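# Move an unpowered, limp robot arm between desks

## Task

Pick up the 5.7 kg spare robot arm, whose joints are unpowered and swing loosely, from the desk it rests on and set it down lying on the other desk. At the end it must be motionless with nothing hanging past any desk edge. No part of it may drop freely by more than a few centimetres at any point, or the task fails. Finish by releasing it and moving the robot away. The robot must not topple or be left leaning, or the task fails.

## Robot and tools

ROBOT. A Rainbow Robotics RB-Y1 in a physics simulation. Its base drives on two wheels with two rear casters; it is 0.66 m long and 0.58 m wide, and its front edge sits 0.10 m ahead of the wheel axle. It can drive straight and turn in place but cannot move sideways. A torso with a folding leg carries a head and two 7-joint arms, each ending in a two-pad gripper. Each arm is rated for 3 kg, so the 5.7 kg load calls for both hands. Heavy weight held far ahead of the wheels can tip the robot forward, and nothing stops that.

FRAMES. Base frame: origin on the floor midway between the drive wheels, x forward, y left, z up. The result reports chest, left_hand and right_hand in this frame. A hand point lies between its finger pads; fingers point along its -z axis and close along its x axis. Reported hand positions can be off, worse at long reach. The odometry frame is the base frame at scene start; base_odometry counts wheel rotation only, so wheel slip appears as travel. Heading runs -3.142 to 3.142, positive to the left.

execute_actions(actions, cameras). actions is a list holding one action or none; an empty list only reports state and images. cameras is a list of head_camera, left_wrist_camera, right_wrist_camera or all; omitted, null or ["all"] gives every camera, [] gives none. An action may contain:
- base: exactly one of translate_m (metres, a relative drive from where the base is now, forward positive, -3 to 3) or rotate_rad (a relative turn in place, radians, left/counter-clockwise positive, -3.2 to 3.2). A move needing over 8.667 s at its top speed is refused.
- joints: an object of absolute targets keyed by joint name, radians except grippers in metres. Ranges: torso_squat_rad 0 to 1.2 (bigger lowers a level chest); torso_shift_rad -0.3 to 0.6 (positive pushes hips forward); torso_pitch_rad -0.2 to 1.4 (positive bows forward); torso_yaw_rad -1.5 to 1.5 (positive left). Per arm: shoulder_pitch -2.356 to 2.356 (0 hangs, negative swings forward and up); left_shoulder_roll_rad 0 to 3.141 and right_shoulder_roll_rad -3.141 to 0 (away from the body); shoulder_yaw -2.094 to 2.094 (positive turns forearm left, both arms); elbow -2.617 to 0.01 (0 straight, negative bends); forearm_roll -3.141 to 3.141; wrist_pitch -1.57 to 1.919 (negative tips hand forward); hand_roll -2.705 to 2.705; gripper_m 0 to 0.1 (pad gap). Names are left_... or right_... as in the schema. head_pan_rad -0.523 to 0.523 (positive left), head_tilt_rad -0.35 to 1.57 (positive down). A joint counts as arrived within ±0.02 (grippers ±0.004).
- speeds: lower caps for this action only: translate_m 0.05 to 0.4 m/s, rotate_rad 0.1 to 1.509 rad/s (defaults are the maxima).
- min_time_s: 0.1 to 8, the shortest duration for each arm and head motion.
Parts in one action start together. An action is capped at 15 s. Top joint speeds: arm 1 rad/s (forearm_roll, wrist_pitch, hand_roll 1.5), head 1.5, squat and pitch 0.3, shift 0.15, yaw 0.6, grippers 0.1 m/s. Anything left out of an action may keep driving toward its previous target unseen. Unknown keys or out-of-range values reject the whole call with no motion. Torso combos must hold: squat+shift <= 1.52; squat-shift+pitch <= 1.57; shift+0.5 pitch-0.4 squat <= 0.7; shift+0.3 pitch-0.5 squat <= 0.39; otherwise commanded torso joints stop short as off_target.

RESULTS. Returns joint_positions, hand and chest positions, base_odometry, motor temperatures (per-arm blocks in joint_positions order), and images listed in the pictures line. base_status and joint_status give each motion's ending: done (base: wheels turned fully, even if slipping), off_target, limit_stop_at_<name>, contact_stop (arms and torso only; hit something pushing back hard, or load too heavy), time_out, stopped_with_arm (torso halted because an arm hit), limit_stop_at_own_body (self-collision guard stopped it early; move the arm or torso apart), not_followed (a 'joint command not followed' line, often with a cause: saying what to send, meaning arm targets were withheld by the arm-collision check; grippers still act, and withheld targets may be retried later). A contact_stop, time_out or stopped_with_arm halts the whole group (torso, or all of one arm) and drops its targets. on_its_own lists uncommanded parts; 'held at' is a target, not a position. After a stop, first back off in a separate action, arms before torso. If both hands hold one object and the torso contact_stops immediately with nothing in the way, resend every joint of both arms (not grippers) at its current reading, then the torso command. If a stop is reported, later calls in that reply are skipped.

GRIPPING. Command an opening at least 0.005 m below the object's width; off_target then is normal.

HAZARDS. The base does not stop at furniture and may keep pushing; a bent leg reaches past the front edge and can shove the robot backward unseen by odometry. Never let the arms collide or press on each other, grippers included: a hard press ends the run. Arm-to-arm checks skip hands and palms. Torque on any arm joint reaching its limit (shoulders 63.7, elbow 32.7, wrist joints 22.7 N m, held weight included) freezes the robot for 10 s. Motors heat while loaded, even during thinking: a MOTOR HOT warning appears from 65 °C, and at 80 °C an OVER-TEMPERATURE FAULT brakes the arm (limit_stop_at_motor_heat); resend targets afterward. Avoid drops, slams and hard pushes. The simulation keeps running while you compose replies, with the robot holding its last command.

OTHER TOOLS. wait(seconds 0 to 10) lets time pass and returns state. zoom_image(camera, region [x0,y0,x1,y1] in pixels, top-left origin, at most 504x504) enlarges part of the latest image. read_manual(section "licences") returns licence text only. finished_scene(scene: current scene number) ends the scene irreversibly after the last command settles and reports success; the goal must hold then.

Each tool is called after "Request:" by a JSON object that holds its "method" and its "body", one argument or row to a line.

## Session

Request:
{"method": "execute_actions", "body": {
  "actions": []
}}

Scene clock: 0.00 s.
Motor temperatures (°C, as the motors report them): left_arm=[31 32 32 31 36 35 34] | right_arm=[32 32 29 31 34 36 34]
base_odometry: x=+0.000 y=+0.000 heading=+0.000 (m, m, rad; odometry frame)
base_status: not commanded
joint_positions: torso_squat_rad=+0.350 torso_shift_rad=+0.000 torso_pitch_rad=+0.000 torso_yaw_rad=+0.000 left_shoulder_pitch_rad=+0.019 left_shoulder_roll_rad=+0.007 left_shoulder_yaw_rad=+0.011 left_elbow_rad=-0.177 left_forearm_roll_rad=+0.015 left_wrist_pitch_rad=+0.054 left_hand_roll_rad=+0.000 left_gripper_m=+0.099 right_shoulder_pitch_rad=-0.005 right_shoulder_roll_rad=-0.042 right_shoulder_yaw_rad=-0.017 right_elbow_rad=-0.114 right_forearm_roll_rad=+0.040 right_wrist_pitch_rad=-0.039 right_hand_roll_rad=+0.028 right_gripper_m=+0.100 head_pan_rad=+0.000 head_tilt_rad=+0.400
joint_status: not commanded
chest: x=-0.2279 y=+0.0009 z=+1.2474 quat_wxyz=(+1.000, -0.001, +0.000, +0.000) (m; base frame)
left_hand: x=-0.1679 y=+0.2267 z=+0.5637 quat_wxyz=(+0.998, +0.003, -0.052, +0.016) (m; base frame)
right_hand: x=-0.1599 y=-0.2527 z=+0.5670 quat_wxyz=(+0.996, -0.024, -0.078, +0.028) (m; base frame)
pictures: head_camera, left_wrist_camera, right_wrist_camera
Images, in order (width x height): head_camera 896x504, left_wrist_camera 644x364, right_wrist_camera 644x364.

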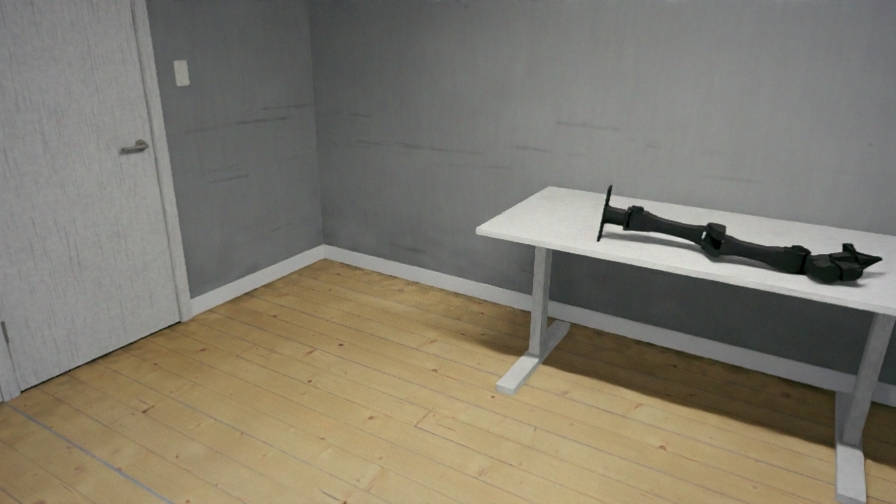

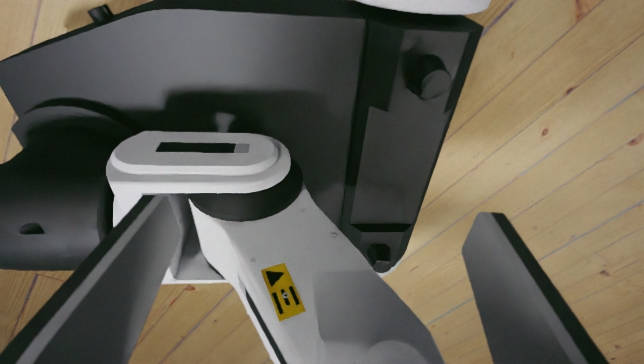

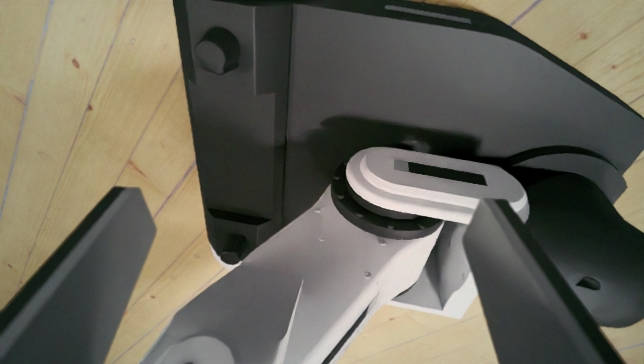

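Request:
{"method": "execute_actions", "body": {
  "actions": [
    {"base": {"rotate_rad": -0.8}, "joints": {"head_pan_rad": -0.5, "head_tilt_rad": 0.3}}
  ],
  "cameras": ["head_camera"]
}}

Scene clock: 7.67 s.
Motor temperatures (°C, as the motors report them): left_arm=[31 32 32 31 36 35 34] | right_arm=[32 32 29 31 34 36 34]
base_odometry: x=+0.000 y=+0.000 heading=-0.800 (m, m, rad; odometry frame)
base_status: done
joint_positions: torso_squat_rad=+0.350 torso_shift_rad=+0.000 torso_pitch_rad=+0.000 torso_yaw_rad=+0.000 left_shoulder_pitch_rad=+0.019 left_shoulder_roll_rad=+0.007 left_shoulder_yaw_rad=+0.011 left_elbow_rad=-0.177 left_forearm_roll_rad=+0.015 left_wrist_pitch_rad=+0.054 left_hand_roll_rad=+0.000 left_gripper_m=+0.099 right_shoulder_pitch_rad=-0.005 right_shoulder_roll_rad=-0.042 right_shoulder_yaw_rad=-0.017 right_elbow_rad=-0.114 right_forearm_roll_rad=+0.040 right_wrist_pitch_rad=-0.039 right_hand_roll_rad=+0.028 right_gripper_m=+0.100 head_pan_rad=-0.500 head_tilt_rad=+0.300
joint_status: all done
chest: x=-0.2279 y=+0.0009 z=+1.2474 quat_wxyz=(+1.000, -0.001, +0.000, +0.000) (m; base frame)
left_hand: x=-0.1679 y=+0.2268 z=+0.5637 quat_wxyz=(+0.998, +0.003, -0.053, +0.016) (m; base frame)
right_hand: x=-0.1599 y=-0.2527 z=+0.5670 quat_wxyz=(+0.996, -0.024, -0.078, +0.028) (m; base frame)
pictures: head_camera
Images, in order (width x height): head_camera 896x504.

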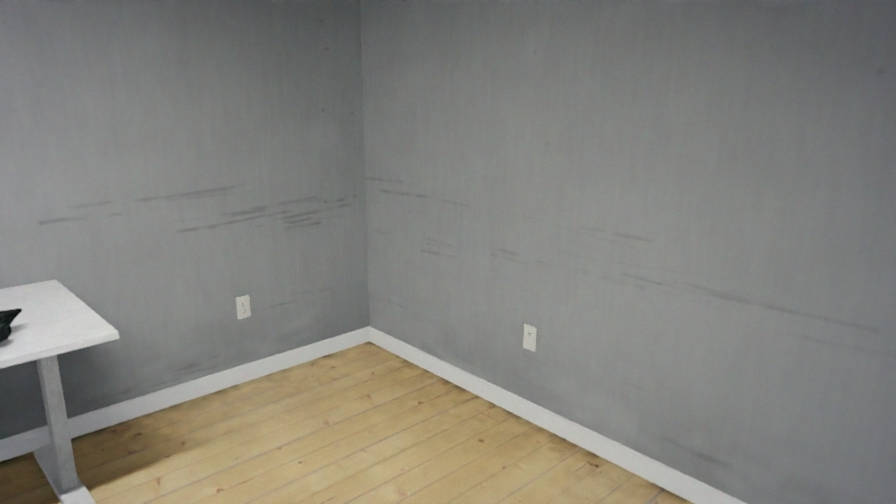

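Request:
{"method": "execute_actions", "body": {
  "actions": [
    {"base": {"rotate_rad": -1.3}}
  ],
  "cameras": ["head_camera"]
}}

Request:
{"method": "execute_actions", "body": {
  "actions": [
    {"base": {"rotate_rad": -1.3}}
  ],
  "cameras": ["head_camera"]
}}

Scene clock: 17.50 s.
Motor temperatures (°C, as the motors report them): left_arm=[31 32 32 31 36 35 34] | right_arm=[32 32 29 31 34 36 34]
base_odometry: x=+0.000 y=+0.000 heading=-2.099 (m, m, rad; odometry frame)
base_status: done
joint_positions: torso_squat_rad=+0.350 torso_shift_rad=+0.000 torso_pitch_rad=+0.000 torso_yaw_rad=+0.000 left_shoulder_pitch_rad=+0.019 left_shoulder_roll_rad=+0.007 left_shoulder_yaw_rad=+0.011 left_elbow_rad=-0.177 left_forearm_roll_rad=+0.015 left_wrist_pitch_rad=+0.054 left_hand_roll_rad=+0.000 left_gripper_m=+0.099 right_shoulder_pitch_rad=-0.005 right_shoulder_roll_rad=-0.042 right_shoulder_yaw_rad=-0.017 right_elbow_rad=-0.114 right_forearm_roll_rad=+0.040 right_wrist_pitch_rad=-0.039 right_hand_roll_rad=+0.028 right_gripper_m=+0.100 head_pan_rad=-0.500 head_tilt_rad=+0.300
joint_status: not commanded
chest: x=-0.2279 y=+0.0009 z=+1.2474 quat_wxyz=(+1.000, -0.001, +0.000, +0.000) (m; base frame)
left_hand: x=-0.1680 y=+0.2268 z=+0.5637 quat_wxyz=(+0.998, +0.003, -0.053, +0.016) (m; base frame)
right_hand: x=-0.1599 y=-0.2526 z=+0.5670 quat_wxyz=(+0.996, -0.024, -0.078, +0.028) (m; base frame)
pictures: head_camera
Images, in order (width x height): head_camera 896x504.

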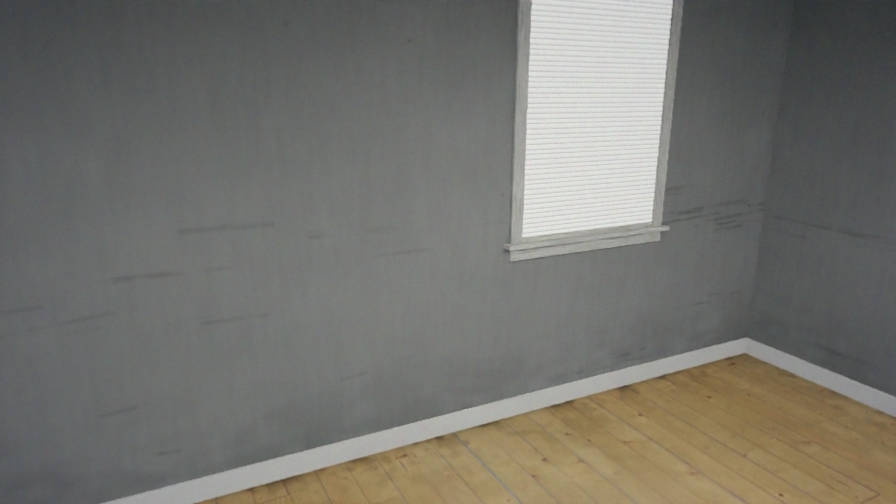

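Scene clock: 21.17 s.
Motor temperatures (°C, as the motors report them): left_arm=[31 32 32 31 36 35 34] | right_arm=[32 32 29 31 34 36 34]
base_odometry: x=+0.000 y=+0.000 heading=+2.884 (m, m, rad; odometry frame)
base_status: done
joint_positions: torso_squat_rad=+0.350 torso_shift_rad=+0.000 torso_pitch_rad=+0.000 torso_yaw_rad=+0.000 left_shoulder_pitch_rad=+0.019 left_shoulder_roll_rad=+0.007 left_shoulder_yaw_rad=+0.011 left_elbow_rad=-0.177 left_forearm_roll_rad=+0.015 left_wrist_pitch_rad=+0.054 left_hand_roll_rad=+0.000 left_gripper_m=+0.099 right_shoulder_pitch_rad=-0.005 right_shoulder_roll_rad=-0.042 right_shoulder_yaw_rad=-0.017 right_elbow_rad=-0.114 right_forearm_roll_rad=+0.040 right_wrist_pitch_rad=-0.039 right_hand_roll_rad=+0.028 right_gripper_m=+0.100 head_pan_rad=-0.500 head_tilt_rad=+0.300
joint_status: not commanded
chest: x=-0.2279 y=+0.0009 z=+1.2474 quat_wxyz=(+1.000, -0.001, +0.000, +0.000) (m; base frame)
left_hand: x=-0.1680 y=+0.2268 z=+0.5637 quat_wxyz=(+0.998, +0.003, -0.053, +0.016) (m; base frame)
right_hand: x=-0.1599 y=-0.2526 z=+0.5670 quat_wxyz=(+0.996, -0.024, -0.078, +0.028) (m; base frame)
pictures: head_camera
Images, in order (width x height): head_camera 896x504.

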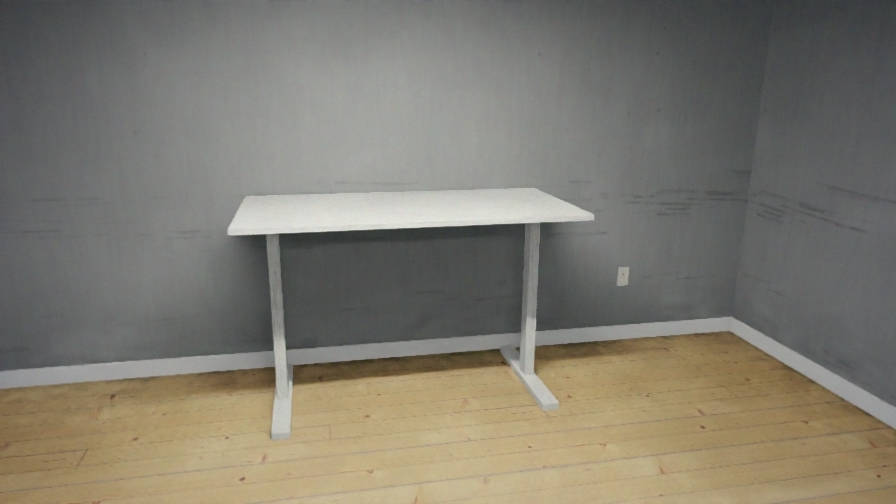

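Request:
{"method": "execute_actions", "body": {
  "actions": [
    {"base": {"rotate_rad": 2.79}, "joints": {"head_pan_rad": 0.0, "head_tilt_rad": 0.4}}
  ],
  "cameras": ["head_camera"]
}}

Scene clock: 35.53 s.
Motor temperatures (°C, as the motors report them): left_arm=[31 32 32 31 36 35 34] | right_arm=[32 32 29 31 34 36 34]
base_odometry: x=+0.000 y=+0.000 heading=-0.609 (m, m, rad; odometry frame)
base_status: done
joint_positions: torso_squat_rad=+0.350 torso_shift_rad=+0.000 torso_pitch_rad=+0.000 torso_yaw_rad=+0.000 left_shoulder_pitch_rad=+0.019 left_shoulder_roll_rad=+0.007 left_shoulder_yaw_rad=+0.011 left_elbow_rad=-0.177 left_forearm_roll_rad=+0.015 left_wrist_pitch_rad=+0.054 left_hand_roll_rad=+0.000 left_gripper_m=+0.099 right_shoulder_pitch_rad=-0.005 right_shoulder_roll_rad=-0.042 right_shoulder_yaw_rad=-0.017 right_elbow_rad=-0.114 right_forearm_roll_rad=+0.040 right_wrist_pitch_rad=-0.039 right_hand_roll_rad=+0.028 right_gripper_m=+0.100 head_pan_rad=+0.000 head_tilt_rad=+0.400
joint_status: all done
chest: x=-0.2280 y=+0.0009 z=+1.2474 quat_wxyz=(+1.000, -0.001, +0.000, +0.000) (m; base frame)
left_hand: x=-0.1680 y=+0.2267 z=+0.5637 quat_wxyz=(+0.998, +0.003, -0.053, +0.016) (m; base frame)
right_hand: x=-0.1599 y=-0.2527 z=+0.5670 quat_wxyz=(+0.996, -0.024, -0.078, +0.028) (m; base frame)
pictures: head_camera
Images, in order (width x height): head_camera 896x504.

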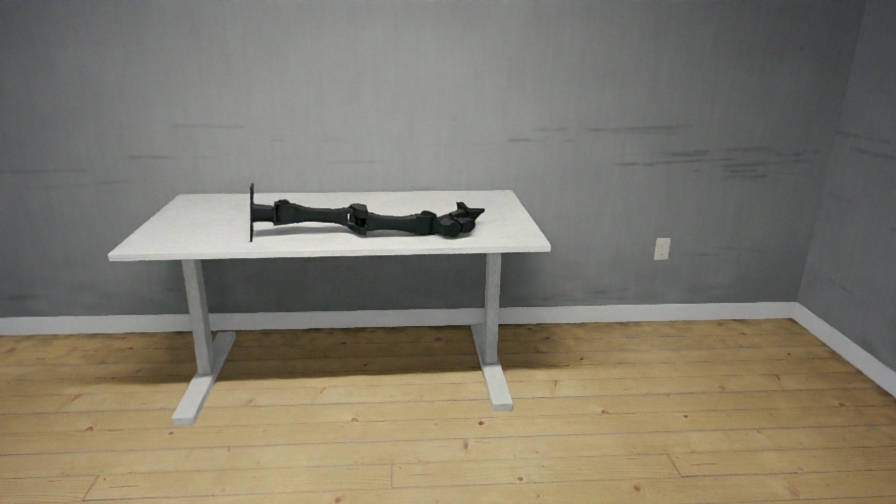

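Request:
{"method": "execute_actions", "body": {
  "actions": [
    {"base": {"rotate_rad": 0.36}}
  ],
  "cameras": []
}}

Request:
{"method": "execute_actions", "body": {
  "actions": [
    {"base": {"translate_m": 1.265}}
  ],
  "cameras": []
}}

Request:
{"method": "execute_actions", "body": {
  "actions": [
    {"base": {"rotate_rad": -0.322}, "joints": {"head_tilt_rad": 0.8}}
  ],
  "cameras": ["head_camera"]
}}

Scene clock: 88.07 s.
Motor temperatures (°C, as the motors report them): left_arm=[31 32 32 31 36 35 34] | right_arm=[32 32 29 31 34 36 34]
base_odometry: x=+0.000 y=+0.000 heading=-0.250 (m, m, rad; odometry frame)
base_status: done
joint_positions: torso_squat_rad=+0.350 torso_shift_rad=+0.000 torso_pitch_rad=+0.000 torso_yaw_rad=+0.000 left_shoulder_pitch_rad=+0.019 left_shoulder_roll_rad=+0.007 left_shoulder_yaw_rad=+0.011 left_elbow_rad=-0.177 left_forearm_roll_rad=+0.015 left_wrist_pitch_rad=+0.054 left_hand_roll_rad=+0.000 left_gripper_m=+0.099 right_shoulder_pitch_rad=-0.005 right_shoulder_roll_rad=-0.042 right_shoulder_yaw_rad=-0.017 right_elbow_rad=-0.114 right_forearm_roll_rad=+0.040 right_wrist_pitch_rad=-0.039 right_hand_roll_rad=+0.028 right_gripper_m=+0.100 head_pan_rad=+0.000 head_tilt_rad=+0.400
joint_status: not commanded
chest: x=-0.2280 y=+0.0009 z=+1.2474 quat_wxyz=(+1.000, -0.001, +0.000, +0.000) (m; base frame)
left_hand: x=-0.1680 y=+0.2267 z=+0.5637 quat_wxyz=(+0.998, +0.003, -0.053, +0.016) (m; base frame)
right_hand: x=-0.1599 y=-0.2527 z=+0.5670 quat_wxyz=(+0.996, -0.024, -0.078, +0.028) (m; base frame)
pictures: none
No camera images: the call's "cameras" was empty. Leave "cameras" out to get every camera's image.

Scene clock: 92.77 s.
Motor temperatures (°C, as the motors report them): left_arm=[31 32 32 31 36 35 34] | right_arm=[32 32 29 31 34 36 34]
base_odometry: x=+1.226 y=-0.312 heading=-0.249 (m, m, rad; odometry frame)
base_status: done
joint_positions: torso_squat_rad=+0.350 torso_shift_rad=+0.000 torso_pitch_rad=+0.000 torso_yaw_rad=+0.000 left_shoulder_pitch_rad=+0.019 left_shoulder_roll_rad=+0.007 left_shoulder_yaw_rad=+0.011 left_elbow_rad=-0.177 left_forearm_roll_rad=+0.015 left_wrist_pitch_rad=+0.054 left_hand_roll_rad=+0.000 left_gripper_m=+0.099 right_shoulder_pitch_rad=-0.005 right_shoulder_roll_rad=-0.042 right_shoulder_yaw_rad=-0.017 right_elbow_rad=-0.114 right_forearm_roll_rad=+0.040 right_wrist_pitch_rad=-0.039 right_hand_roll_rad=+0.028 right_gripper_m=+0.100 head_pan_rad=+0.000 head_tilt_rad=+0.400
joint_status: not commanded
chest: x=-0.2278 y=+0.0009 z=+1.2474 quat_wxyz=(+1.000, -0.001, +0.000, +0.000) (m; base frame)
left_hand: x=-0.1679 y=+0.2267 z=+0.5637 quat_wxyz=(+0.998, +0.003, -0.052, +0.016) (m; base frame)
right_hand: x=-0.1599 y=-0.2527 z=+0.5670 quat_wxyz=(+0.996, -0.024, -0.078, +0.028) (m; base frame)
pictures: none
No camera images: the call's "cameras" was empty. Leave "cameras" out to get every camera's image.

Scene clock: 94.93 s.
Motor temperatures (°C, as the motors report them): left_arm=[31 32 32 31 36 35 34] | right_arm=[32 32 29 31 34 36 34]
base_odometry: x=+1.226 y=-0.311 heading=-0.571 (m, m, rad; odometry frame)
base_status: done
joint_positions: torso_squat_rad=+0.350 torso_shift_rad=+0.000 torso_pitch_rad=+0.000 torso_yaw_rad=+0.000 left_shoulder_pitch_rad=+0.019 left_shoulder_roll_rad=+0.007 left_shoulder_yaw_rad=+0.011 left_elbow_rad=-0.177 left_forearm_roll_rad=+0.015 left_wrist_pitch_rad=+0.054 left_hand_roll_rad=+0.000 left_gripper_m=+0.099 right_shoulder_pitch_rad=-0.005 right_shoulder_roll_rad=-0.042 right_shoulder_yaw_rad=-0.017 right_elbow_rad=-0.114 right_forearm_roll_rad=+0.040 right_wrist_pitch_rad=-0.039 right_hand_roll_rad=+0.028 right_gripper_m=+0.100 head_pan_rad=+0.000 head_tilt_rad=+0.800
joint_status: all done
chest: x=-0.2278 y=+0.0009 z=+1.2474 quat_wxyz=(+1.000, -0.001, +0.000, +0.000) (m; base frame)
left_hand: x=-0.1679 y=+0.2268 z=+0.5637 quat_wxyz=(+0.998, +0.003, -0.052, +0.016) (m; base frame)
right_hand: x=-0.1599 y=-0.2527 z=+0.5670 quat_wxyz=(+0.996, -0.024, -0.078, +0.028) (m; base frame)
pictures: head_camera
Images, in order (width x height): head_camera 896x504.

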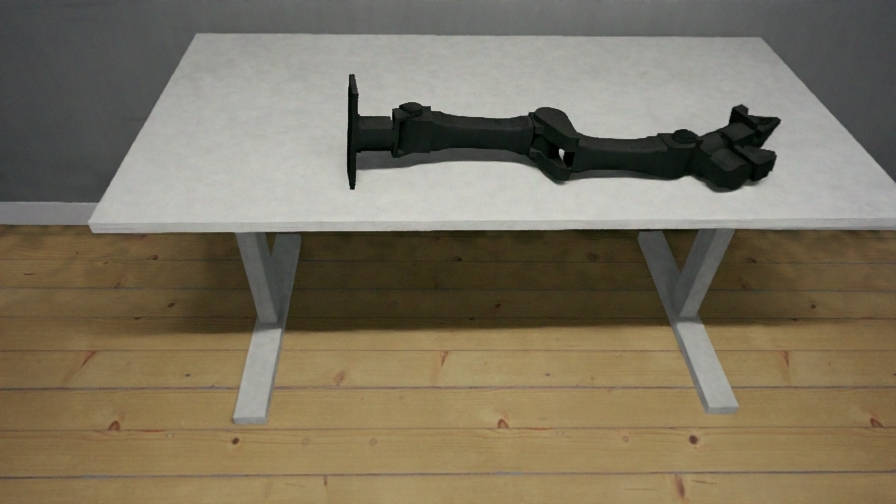

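Request:
{"method": "zoom_image", "body": {
  "camera": "head_camera",
  "region": [330, 60, 800, 240]
}}

Region (330, 60, 800, 240) of head_camera's 896x504 image, scaled by 1.072, with more detail than that image has; it fills the top 193 rows of this view, and the rest is white.

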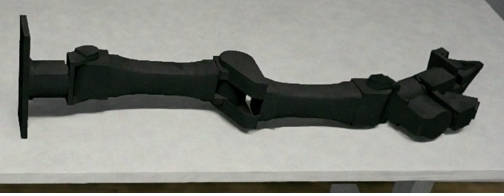

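Request:
{"method": "execute_actions", "body": {
  "actions": [
    {"joints": {"torso_pitch_rad": 0.5, "head_tilt_rad": 0.5, "left_shoulder_pitch_rad": -0.86, "left_shoulder_roll_rad": 0.1, "left_shoulder_yaw_rad": 0.0, "left_elbow_rad": -2.0, "left_forearm_roll_rad": 0.0, "left_wrist_pitch_rad": 1.9, "left_hand_roll_rad": 1.57, "right_shoulder_pitch_rad": -1.17, "right_shoulder_roll_rad": -0.4, "right_shoulder_yaw_rad": 0.0, "right_elbow_rad": -1.18, "right_forearm_roll_rad": 0.0, "right_wrist_pitch_rad": 1.85, "right_hand_roll_rad": 0.0}}
  ],
  "cameras": ["head_camera"]
}}

Scene clock: 196.17 s.
Motor temperatures (°C, as the motors report them): left_arm=[31 32 32 31 36 35 34] | right_arm=[32 32 29 31 34 36 34]
base_odometry: x=+1.226 y=-0.311 heading=-0.571 (m, m, rad; odometry frame)
base_status: not commanded
joint_positions: torso_squat_rad=+0.350 torso_shift_rad=+0.000 torso_pitch_rad=+0.500 torso_yaw_rad=+0.000 left_shoulder_pitch_rad=-0.860 left_shoulder_roll_rad=+0.100 left_shoulder_yaw_rad=+0.000 left_elbow_rad=-2.000 left_forearm_roll_rad=+0.000 left_wrist_pitch_rad=+1.900 left_hand_roll_rad=+1.570 left_gripper_m=+0.099 right_shoulder_pitch_rad=-1.170 right_shoulder_roll_rad=-0.400 right_shoulder_yaw_rad=+0.000 right_elbow_rad=-1.180 right_forearm_roll_rad=+0.000 right_wrist_pitch_rad=+1.850 right_hand_roll_rad=+0.000 right_gripper_m=+0.100 head_pan_rad=+0.000 head_tilt_rad=+0.500
joint_status: all done
chest: x=-0.0796 y=+0.0009 z=+1.2095 quat_wxyz=(+0.969, -0.001, +0.247, +0.000) (m; base frame)
left_hand: x=+0.3691 y=+0.1361 z=+0.9684 quat_wxyz=(+0.778, -0.144, -0.153, +0.592) (m; base frame)
right_hand: x=+0.4170 y=-0.2896 z=+0.9092 quat_wxyz=(+0.983, -0.173, -0.004, +0.068) (m; base frame)
pictures: head_camera
Images, in order (width x height): head_camera 896x504.

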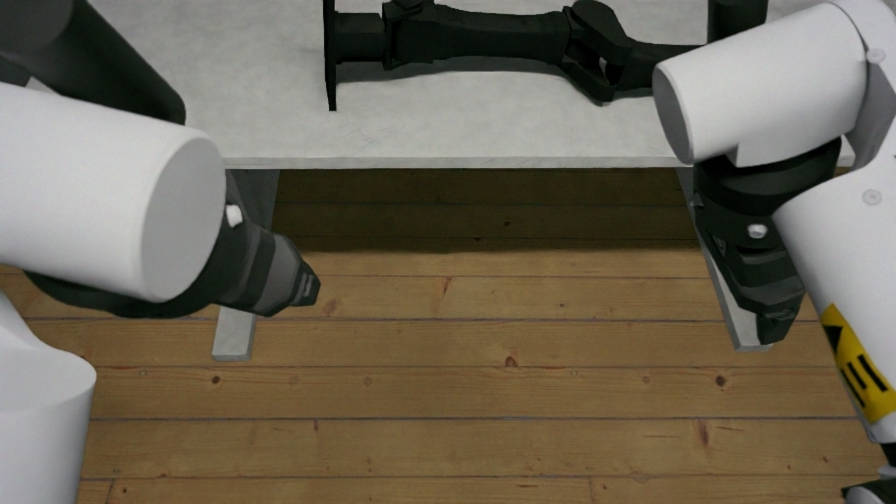

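Request:
{"method": "execute_actions", "body": {
  "actions": [
    {"joints": {"left_shoulder_yaw_rad": 0.15, "left_hand_roll_rad": 1.71, "right_shoulder_yaw_rad": -0.15, "right_forearm_roll_rad": -0.2, "right_hand_roll_rad": 0.0}}
  ],
  "cameras": []
}}

Scene clock: 212.33 s.
Motor temperatures (°C, as the motors report them): left_arm=[31 32 32 31 36 35 34] | right_arm=[32 32 29 31 34 36 34]
base_odometry: x=+1.226 y=-0.311 heading=-0.571 (m, m, rad; odometry frame)
base_status: not commanded
joint_positions: torso_squat_rad=+0.350 torso_shift_rad=+0.000 torso_pitch_rad=+0.500 torso_yaw_rad=+0.000 left_shoulder_pitch_rad=-0.860 left_shoulder_roll_rad=+0.100 left_shoulder_yaw_rad=+0.150 left_elbow_rad=-2.000 left_forearm_roll_rad=+0.000 left_wrist_pitch_rad=+1.900 left_hand_roll_rad=+1.710 left_gripper_m=+0.099 right_shoulder_pitch_rad=-1.170 right_shoulder_roll_rad=-0.400 right_shoulder_yaw_rad=-0.150 right_elbow_rad=-1.180 right_forearm_roll_rad=-0.200 right_wrist_pitch_rad=+1.850 right_hand_roll_rad=+0.000 right_gripper_m=+0.100 head_pan_rad=+0.000 head_tilt_rad=+0.500
joint_status: all done
chest: x=-0.0796 y=+0.0009 z=+1.2095 quat_wxyz=(+0.969, -0.001, +0.247, +0.000) (m; base frame)
left_hand: x=+0.3772 y=+0.1803 z=+0.9704 quat_wxyz=(+0.683, -0.160, -0.137, +0.699) (m; base frame)
right_hand: x=+0.4162 y=-0.2621 z=+0.9073 quat_wxyz=(+0.999, -0.031, -0.006, +0.038) (m; base frame)
pictures: none
No camera images: the call's "cameras" was empty. Leave "cameras" out to get every camera's image.

Request:
{"method": "execute_actions", "body": {
  "actions": [
    {"base": {"translate_m": 0.44}, "joints": {"right_shoulder_roll_rad": -0.55, "right_forearm_roll_rad": -0.35, "head_tilt_rad": 0.35}}
  ]
}}

Scene clock: 220.30 s.
Motor temperatures (°C, as the motors report them): left_arm=[31 32 32 31 36 35 34] | right_arm=[32 32 29 31 34 36 34]
base_odometry: x=+1.596 y=-0.549 heading=-0.571 (m, m, rad; odometry frame)
base_status: done
joint_positions: torso_squat_rad=+0.350 torso_shift_rad=+0.000 torso_pitch_rad=+0.500 torso_yaw_rad=+0.000 left_shoulder_pitch_rad=-0.860 left_shoulder_roll_rad=+0.100 left_shoulder_yaw_rad=+0.150 left_elbow_rad=-2.000 left_forearm_roll_rad=+0.000 left_wrist_pitch_rad=+1.900 left_hand_roll_rad=+1.710 left_gripper_m=+0.099 right_shoulder_pitch_rad=-1.170 right_shoulder_roll_rad=-0.550 right_shoulder_yaw_rad=-0.150 right_elbow_rad=-1.180 right_forearm_roll_rad=-0.350 right_wrist_pitch_rad=+1.850 right_hand_roll_rad=+0.000 right_gripper_m=+0.100 head_pan_rad=+0.000 head_tilt_rad=+0.350
joint_status: all done
chest: x=-0.0796 y=+0.0008 z=+1.2095 quat_wxyz=(+0.969, -0.001, +0.247, +0.000) (m; base frame)
left_hand: x=+0.3772 y=+0.1803 z=+0.9704 quat_wxyz=(+0.683, -0.160, -0.137, +0.699) (m; base frame)
right_hand: x=+0.4256 y=-0.3094 z=+0.9350 quat_wxyz=(+0.999, -0.017, -0.025, +0.017) (m; base frame)
pictures: head_camera, left_wrist_camera, right_wrist_camera
Images, in order (width x height): head_camera 896x504, left_wrist_camera 644x364, right_wrist_camera 644x364.

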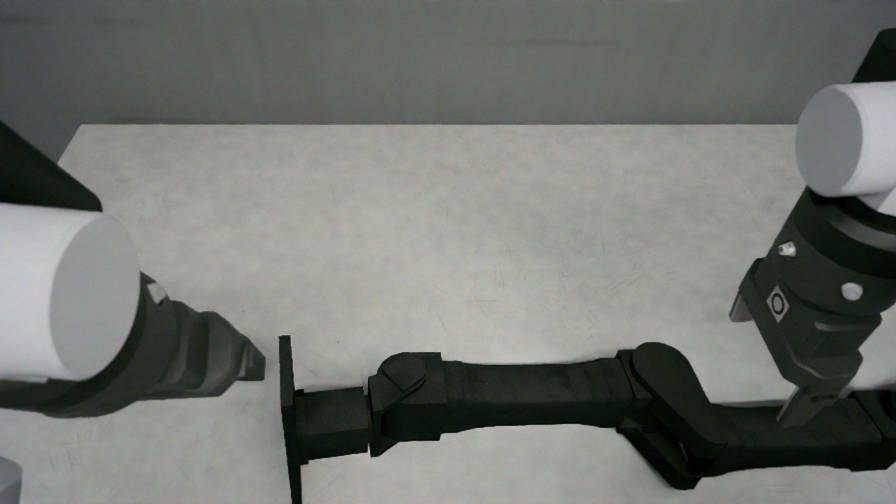

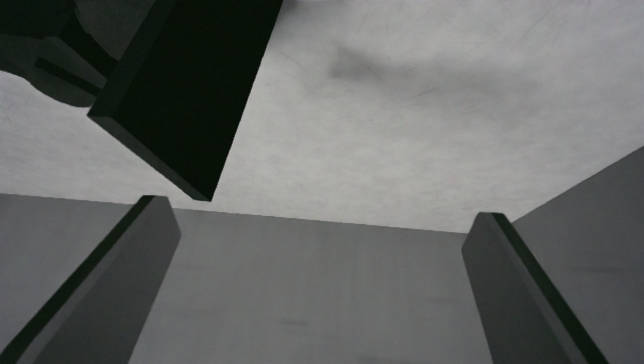

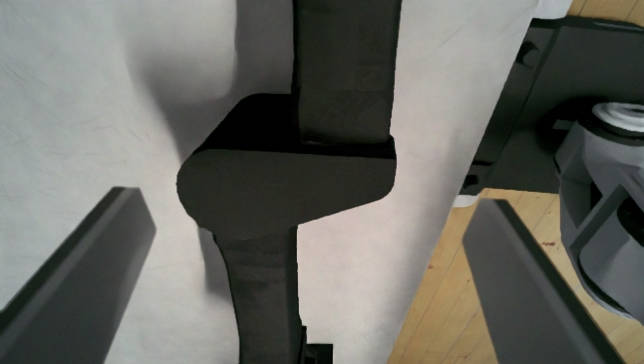

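Request:
{"method": "execute_actions", "body": {
  "actions": [
    {"joints": {"left_shoulder_yaw_rad": -0.04, "left_hand_roll_rad": 1.88, "right_shoulder_pitch_rad": -1.05, "right_elbow_rad": -1.25, "right_wrist_pitch_rad": 1.8, "head_tilt_rad": 0.6}}
  ]
}}

Scene clock: 238.70 s.
Motor temperatures (°C, as the motors report them): left_arm=[32 32 32 31 36 35 34] | right_arm=[32 32 29 31 34 36 34]
base_odometry: x=+1.596 y=-0.549 heading=-0.571 (m, m, rad; odometry frame)
base_status: not commanded
joint_positions: torso_squat_rad=+0.350 torso_shift_rad=+0.000 torso_pitch_rad=+0.500 torso_yaw_rad=+0.000 left_shoulder_pitch_rad=-0.860 left_shoulder_roll_rad=+0.100 left_shoulder_yaw_rad=-0.040 left_elbow_rad=-2.000 left_forearm_roll_rad=+0.000 left_wrist_pitch_rad=+1.900 left_hand_roll_rad=+1.880 left_gripper_m=+0.099 right_shoulder_pitch_rad=-1.050 right_shoulder_roll_rad=-0.550 right_shoulder_yaw_rad=-0.150 right_elbow_rad=-1.250 right_forearm_roll_rad=-0.350 right_wrist_pitch_rad=+1.800 right_hand_roll_rad=+0.000 right_gripper_m=+0.100 head_pan_rad=+0.000 head_tilt_rad=+0.600
joint_status: all done
chest: x=-0.0796 y=+0.0008 z=+1.2095 quat_wxyz=(+0.969, -0.001, +0.247, +0.000) (m; base frame)
left_hand: x=+0.3659 y=+0.1248 z=+0.9676 quat_wxyz=(+0.691, -0.164, -0.131, +0.692) (m; base frame)
right_hand: x=+0.4048 y=-0.3267 z=+0.9033 quat_wxyz=(+0.999, -0.029, -0.026, +0.014) (m; base frame)
pictures: head_camera, left_wrist_camera, right_wrist_camera
Images, in order (width x height): head_camera 896x504, left_wrist_camera 644x364, right_wrist_camera 644x364.

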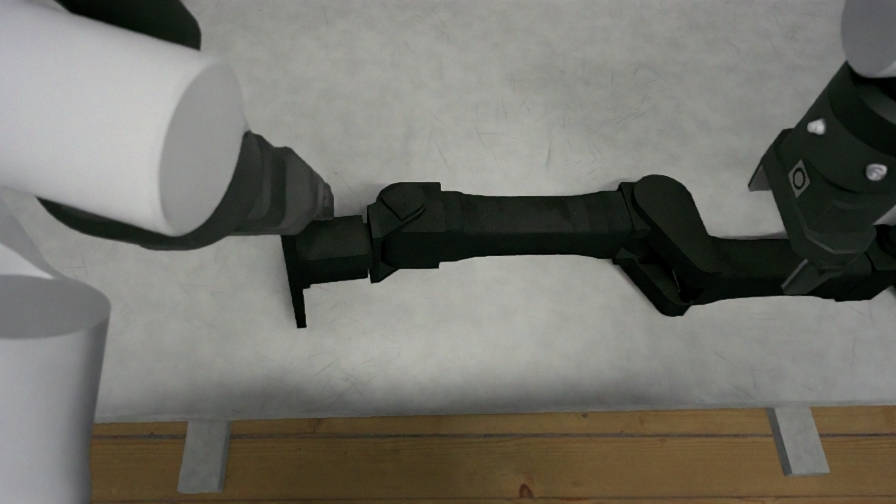

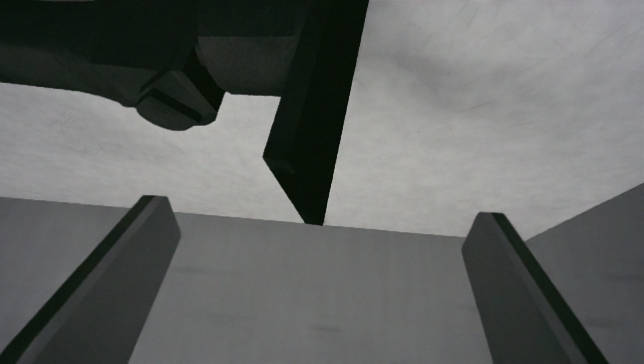

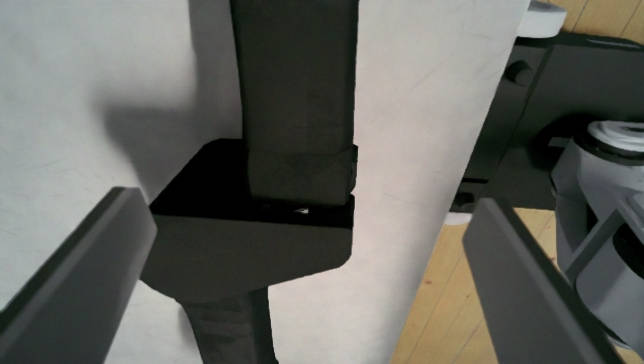

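Request:
{"method": "execute_actions", "body": {
  "actions": [
    {"joints": {"torso_squat_rad": 0.6}}
  ]
}}

Scene clock: 245.33 s.
Motor temperatures (°C, as the motors report them): left_arm=[32 32 32 31 36 35 34] | right_arm=[32 33 29 31 34 36 34]
base_odometry: x=+1.596 y=-0.549 heading=-0.571 (m, m, rad; odometry frame)
base_status: not commanded
joint_positions: torso_squat_rad=+0.600 torso_shift_rad=+0.000 torso_pitch_rad=+0.500 torso_yaw_rad=+0.000 left_shoulder_pitch_rad=-0.860 left_shoulder_roll_rad=+0.100 left_shoulder_yaw_rad=-0.040 left_elbow_rad=-2.000 left_forearm_roll_rad=+0.000 left_wrist_pitch_rad=+1.900 left_hand_roll_rad=+1.880 left_gripper_m=+0.099 right_shoulder_pitch_rad=-1.050 right_shoulder_roll_rad=-0.550 right_shoulder_yaw_rad=-0.150 right_elbow_rad=-1.250 right_forearm_roll_rad=-0.350 right_wrist_pitch_rad=+1.800 right_hand_roll_rad=+0.000 right_gripper_m=+0.100 head_pan_rad=+0.000 head_tilt_rad=+0.600
joint_status: all done
chest: x=-0.0796 y=+0.0008 z=+1.1298 quat_wxyz=(+0.969, -0.001, +0.247, +0.000) (m; base frame)
left_hand: x=+0.3659 y=+0.1247 z=+0.8878 quat_wxyz=(+0.691, -0.164, -0.131, +0.692) (m; base frame)
right_hand: x=+0.4048 y=-0.3268 z=+0.8236 quat_wxyz=(+0.999, -0.029, -0.026, +0.014) (m; base frame)
pictures: head_camera, left_wrist_camera, right_wrist_camera
Images, in order (width x height): head_camera 896x504, left_wrist_camera 644x364, right_wrist_camera 644x364.

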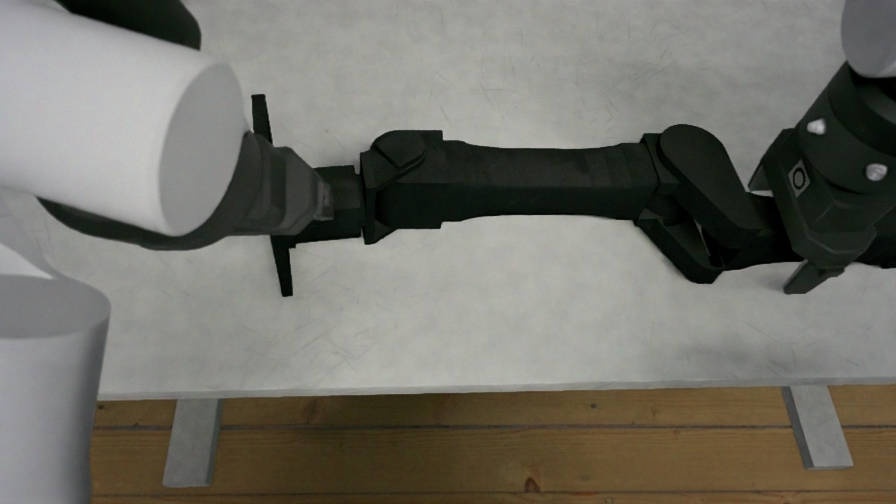

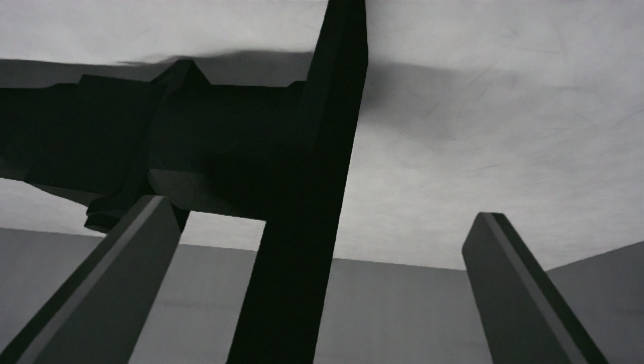

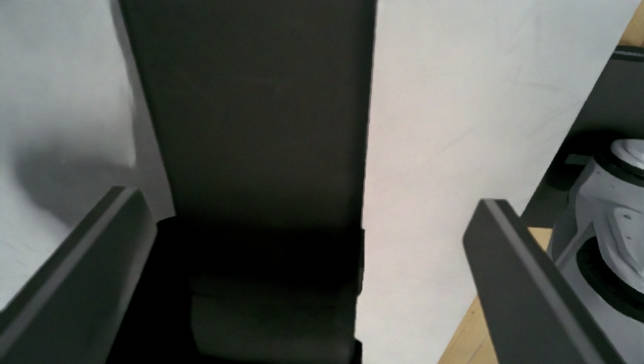

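Request:
{"method": "execute_actions", "body": {
  "actions": [
    {"joints": {"right_shoulder_pitch_rad": -1.074, "right_elbow_rad": -1.03, "right_wrist_pitch_rad": 1.6}, "min_time_s": 1.5}
  ],
  "cameras": ["head_camera", "right_wrist_camera"]
}}

Scene clock: 264.10 s.
Motor temperatures (°C, as the motors report them): left_arm=[32 32 32 31 36 35 34] | right_arm=[32 33 29 31 34 36 34]
base_odometry: x=+1.596 y=-0.549 heading=-0.571 (m, m, rad; odometry frame)
base_status: not commanded
joint_positions: torso_squat_rad=+0.600 torso_shift_rad=-0.001 torso_pitch_rad=+0.498 torso_yaw_rad=-0.001 left_shoulder_pitch_rad=-0.860 left_shoulder_roll_rad=+0.100 left_shoulder_yaw_rad=-0.040 left_elbow_rad=-2.000 left_forearm_roll_rad=+0.000 left_wrist_pitch_rad=+1.900 left_hand_roll_rad=+1.880 left_gripper_m=+0.099 right_shoulder_pitch_rad=-1.076 right_shoulder_roll_rad=-0.553 right_shoulder_yaw_rad=-0.151 right_elbow_rad=-1.032 right_forearm_roll_rad=-0.350 right_wrist_pitch_rad=+1.601 right_hand_roll_rad=+0.000 right_gripper_m=+0.100 head_pan_rad=+0.000 head_tilt_rad=+0.600
joint_status: all done
chest: x=-0.0804 y=+0.0010 z=+1.1300 quat_wxyz=(+0.969, -0.001, +0.247, +0.000) (m; base frame)
left_hand: x=+0.3655 y=+0.1246 z=+0.8887 quat_wxyz=(+0.691, -0.165, -0.131, +0.691) (m; base frame)
right_hand: x=+0.4173 y=-0.3429 z=+0.7843 quat_wxyz=(+0.999, -0.022, -0.038, -0.021) (m; base frame)
pictures: head_camera, right_wrist_camera
Images, in order (width x height): head_camera 896x504, right_wrist_camera 644x364.

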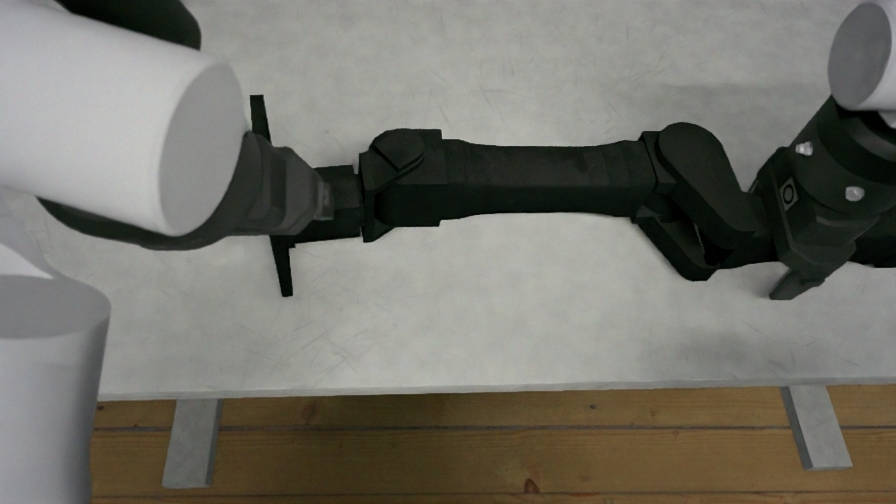

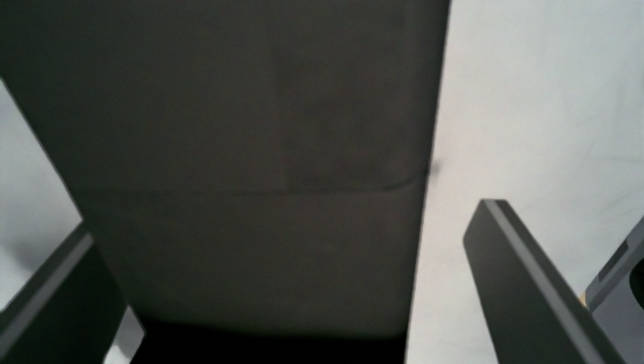

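Request:
{"method": "execute_actions", "body": {
  "actions": [
    {"joints": {"left_gripper_m": 0.0, "right_gripper_m": 0.0}}
  ]
}}

Scene clock: 276.10 s.
Motor temperatures (°C, as the motors report them): left_arm=[32 32 32 31 36 35 34] | right_arm=[32 33 29 31 34 37 34]
base_odometry: x=+1.596 y=-0.549 heading=-0.571 (m, m, rad; odometry frame)
base_status: not commanded
joint_positions: torso_squat_rad=+0.600 torso_shift_rad=+0.000 torso_pitch_rad=+0.499 torso_yaw_rad=-0.001 left_shoulder_pitch_rad=-0.861 left_shoulder_roll_rad=+0.098 left_shoulder_yaw_rad=-0.042 left_elbow_rad=-2.000 left_forearm_roll_rad=+0.001 left_wrist_pitch_rad=+1.899 left_hand_roll_rad=+1.880 left_gripper_m=+0.015 right_shoulder_pitch_rad=-1.077 right_shoulder_roll_rad=-0.550 right_shoulder_yaw_rad=-0.150 right_elbow_rad=-1.032 right_forearm_roll_rad=-0.351 right_wrist_pitch_rad=+1.601 right_hand_roll_rad=+0.001 right_gripper_m=+0.057 head_pan_rad=+0.000 head_tilt_rad=+0.600
joint_status: left_gripper_m off_target (ended at +0.015, target +0.000); right_gripper_m off_target (ended at +0.057, target +0.000)
chest: x=-0.0803 y=+0.0009 z=+1.1299 quat_wxyz=(+0.969, -0.001, +0.247, +0.000) (m; base frame)
left_hand: x=+0.3654 y=+0.1226 z=+0.8890 quat_wxyz=(+0.692, -0.166, -0.130, +0.690) (m; base frame)
right_hand: x=+0.4178 y=-0.3409 z=+0.7841 quat_wxyz=(+0.999, -0.020, -0.038, -0.019) (m; base frame)
pictures: head_camera, left_wrist_camera, right_wrist_camera
Images, in order (width x height): head_camera 896x504, left_wrist_camera 644x364, right_wrist_camera 644x364.

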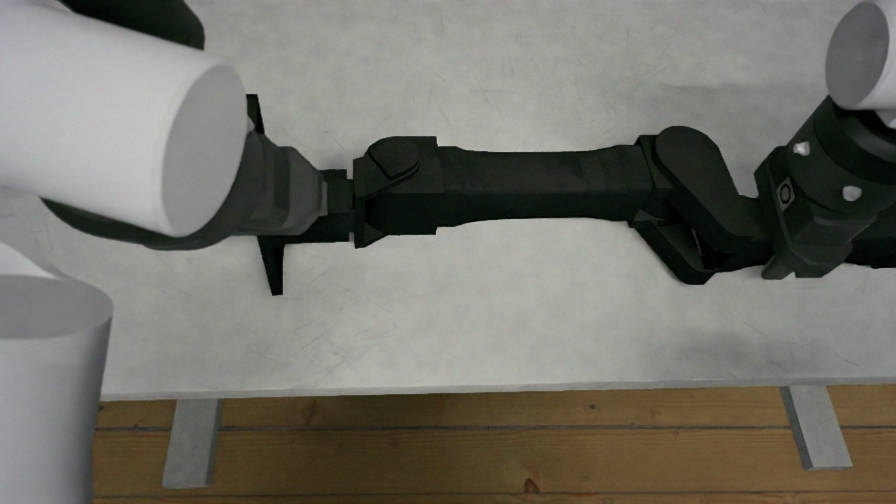

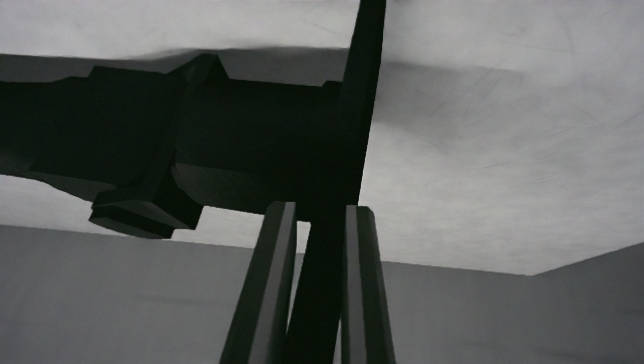

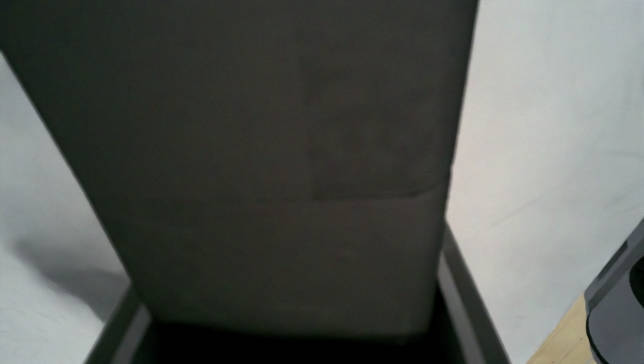

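Both gripped. Lift by standing up.

Request:
{"method": "execute_actions", "body": {
  "actions": [
    {"joints": {"torso_squat_rad": 0.0, "head_tilt_rad": 0.45, "head_pan_rad": -0.25}}
  ],
  "cameras": ["head_camera"]
}}

Scene clock: 283.57 s.
Motor temperatures (°C, as the motors report them): left_arm=[32 32 32 31 36 35 34] | right_arm=[32 33 29 31 34 37 34]
base_odometry: x=+1.596 y=-0.549 heading=-0.571 (m, m, rad; odometry frame)
base_status: not commanded
joint_positions: torso_squat_rad=+0.000 torso_shift_rad=+0.001 torso_pitch_rad=+0.503 torso_yaw_rad=+0.000 left_shoulder_pitch_rad=-0.859 left_shoulder_roll_rad=+0.098 left_shoulder_yaw_rad=-0.042 left_elbow_rad=-1.999 left_forearm_roll_rad=+0.001 left_wrist_pitch_rad=+1.900 left_hand_roll_rad=+1.880 left_gripper_m=+0.015 right_shoulder_pitch_rad=-1.071 right_shoulder_roll_rad=-0.545 right_shoulder_yaw_rad=-0.149 right_elbow_rad=-1.028 right_forearm_roll_rad=-0.351 right_wrist_pitch_rad=+1.600 right_hand_roll_rad=+0.000 right_gripper_m=+0.057 head_pan_rad=-0.250 head_tilt_rad=+0.450
joint_status: all done
chest: x=-0.0783 y=+0.0007 z=+1.2517 quat_wxyz=(+0.969, +0.000, +0.249, +0.000) (m; base frame)
left_hand: x=+0.3659 y=+0.1232 z=+1.0080 quat_wxyz=(+0.692, -0.163, -0.128, +0.691) (m; base frame)
right_hand: x=+0.4145 y=-0.3392 z=+0.8986 quat_wxyz=(+0.999, -0.019, -0.030, -0.019) (m; base frame)
pictures: head_camera
Images, in order (width x height): head_camera 896x504.

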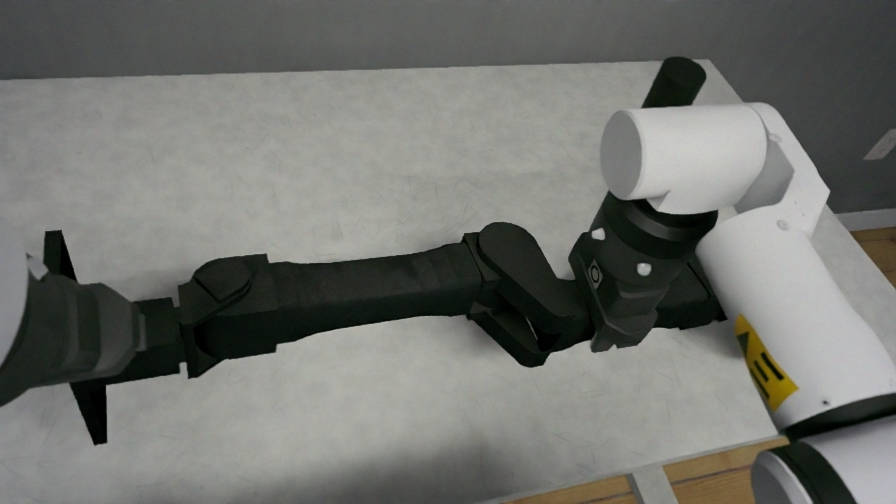

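Request:
{"method": "execute_actions", "body": {
  "actions": [
    {"joints": {"torso_pitch_rad": 0.2, "head_tilt_rad": 0.7, "head_pan_rad": -0.4}}
  ],
  "cameras": ["head_camera"]
}}

Scene clock: 305.90 s.
Motor temperatures (°C, as the motors report them): left_arm=[32 32 32 32 37 35 34] | right_arm=[33 33 30 32 35 37 35]
base_odometry: x=+1.596 y=-0.549 heading=-0.571 (m, m, rad; odometry frame)
base_status: not commanded
joint_positions: torso_squat_rad=+0.000 torso_shift_rad=+0.001 torso_pitch_rad=+0.202 torso_yaw_rad=+0.000 left_shoulder_pitch_rad=-0.859 left_shoulder_roll_rad=+0.098 left_shoulder_yaw_rad=-0.042 left_elbow_rad=-1.999 left_forearm_roll_rad=+0.001 left_wrist_pitch_rad=+1.900 left_hand_roll_rad=+1.880 left_gripper_m=+0.015 right_shoulder_pitch_rad=-1.070 right_shoulder_roll_rad=-0.545 right_shoulder_yaw_rad=-0.148 right_elbow_rad=-1.027 right_forearm_roll_rad=-0.351 right_wrist_pitch_rad=+1.601 right_hand_roll_rad=+0.000 right_gripper_m=+0.057 head_pan_rad=-0.400 head_tilt_rad=+0.700
joint_status: all done
chest: x=-0.1653 y=+0.0006 z=+1.2836 quat_wxyz=(+0.995, +0.000, +0.101, +0.000) (m; base frame)
left_hand: x=+0.3311 y=+0.1234 z=+1.1822 quat_wxyz=(+0.665, -0.264, -0.231, +0.659) (m; base frame)
right_hand: x=+0.4093 y=-0.3392 z=+1.0908 quat_wxyz=(+0.984, -0.015, -0.178, -0.022) (m; base frame)
pictures: head_camera
Images, in order (width x height): head_camera 896x504.

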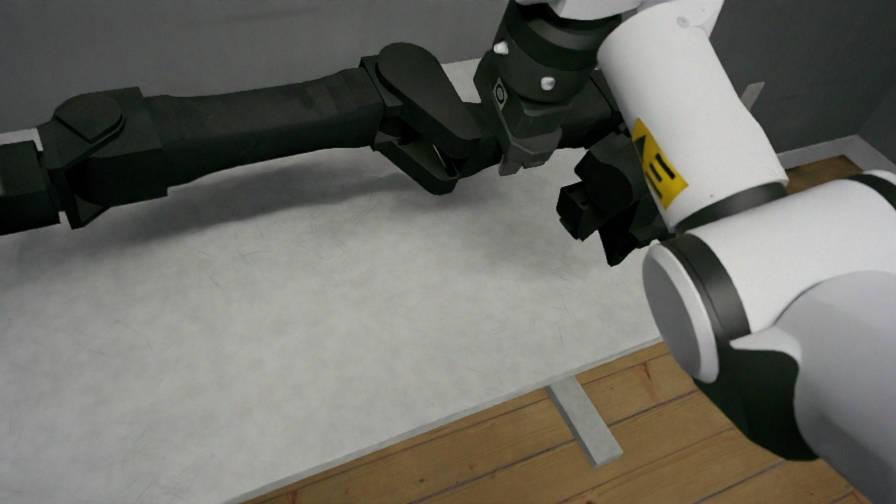

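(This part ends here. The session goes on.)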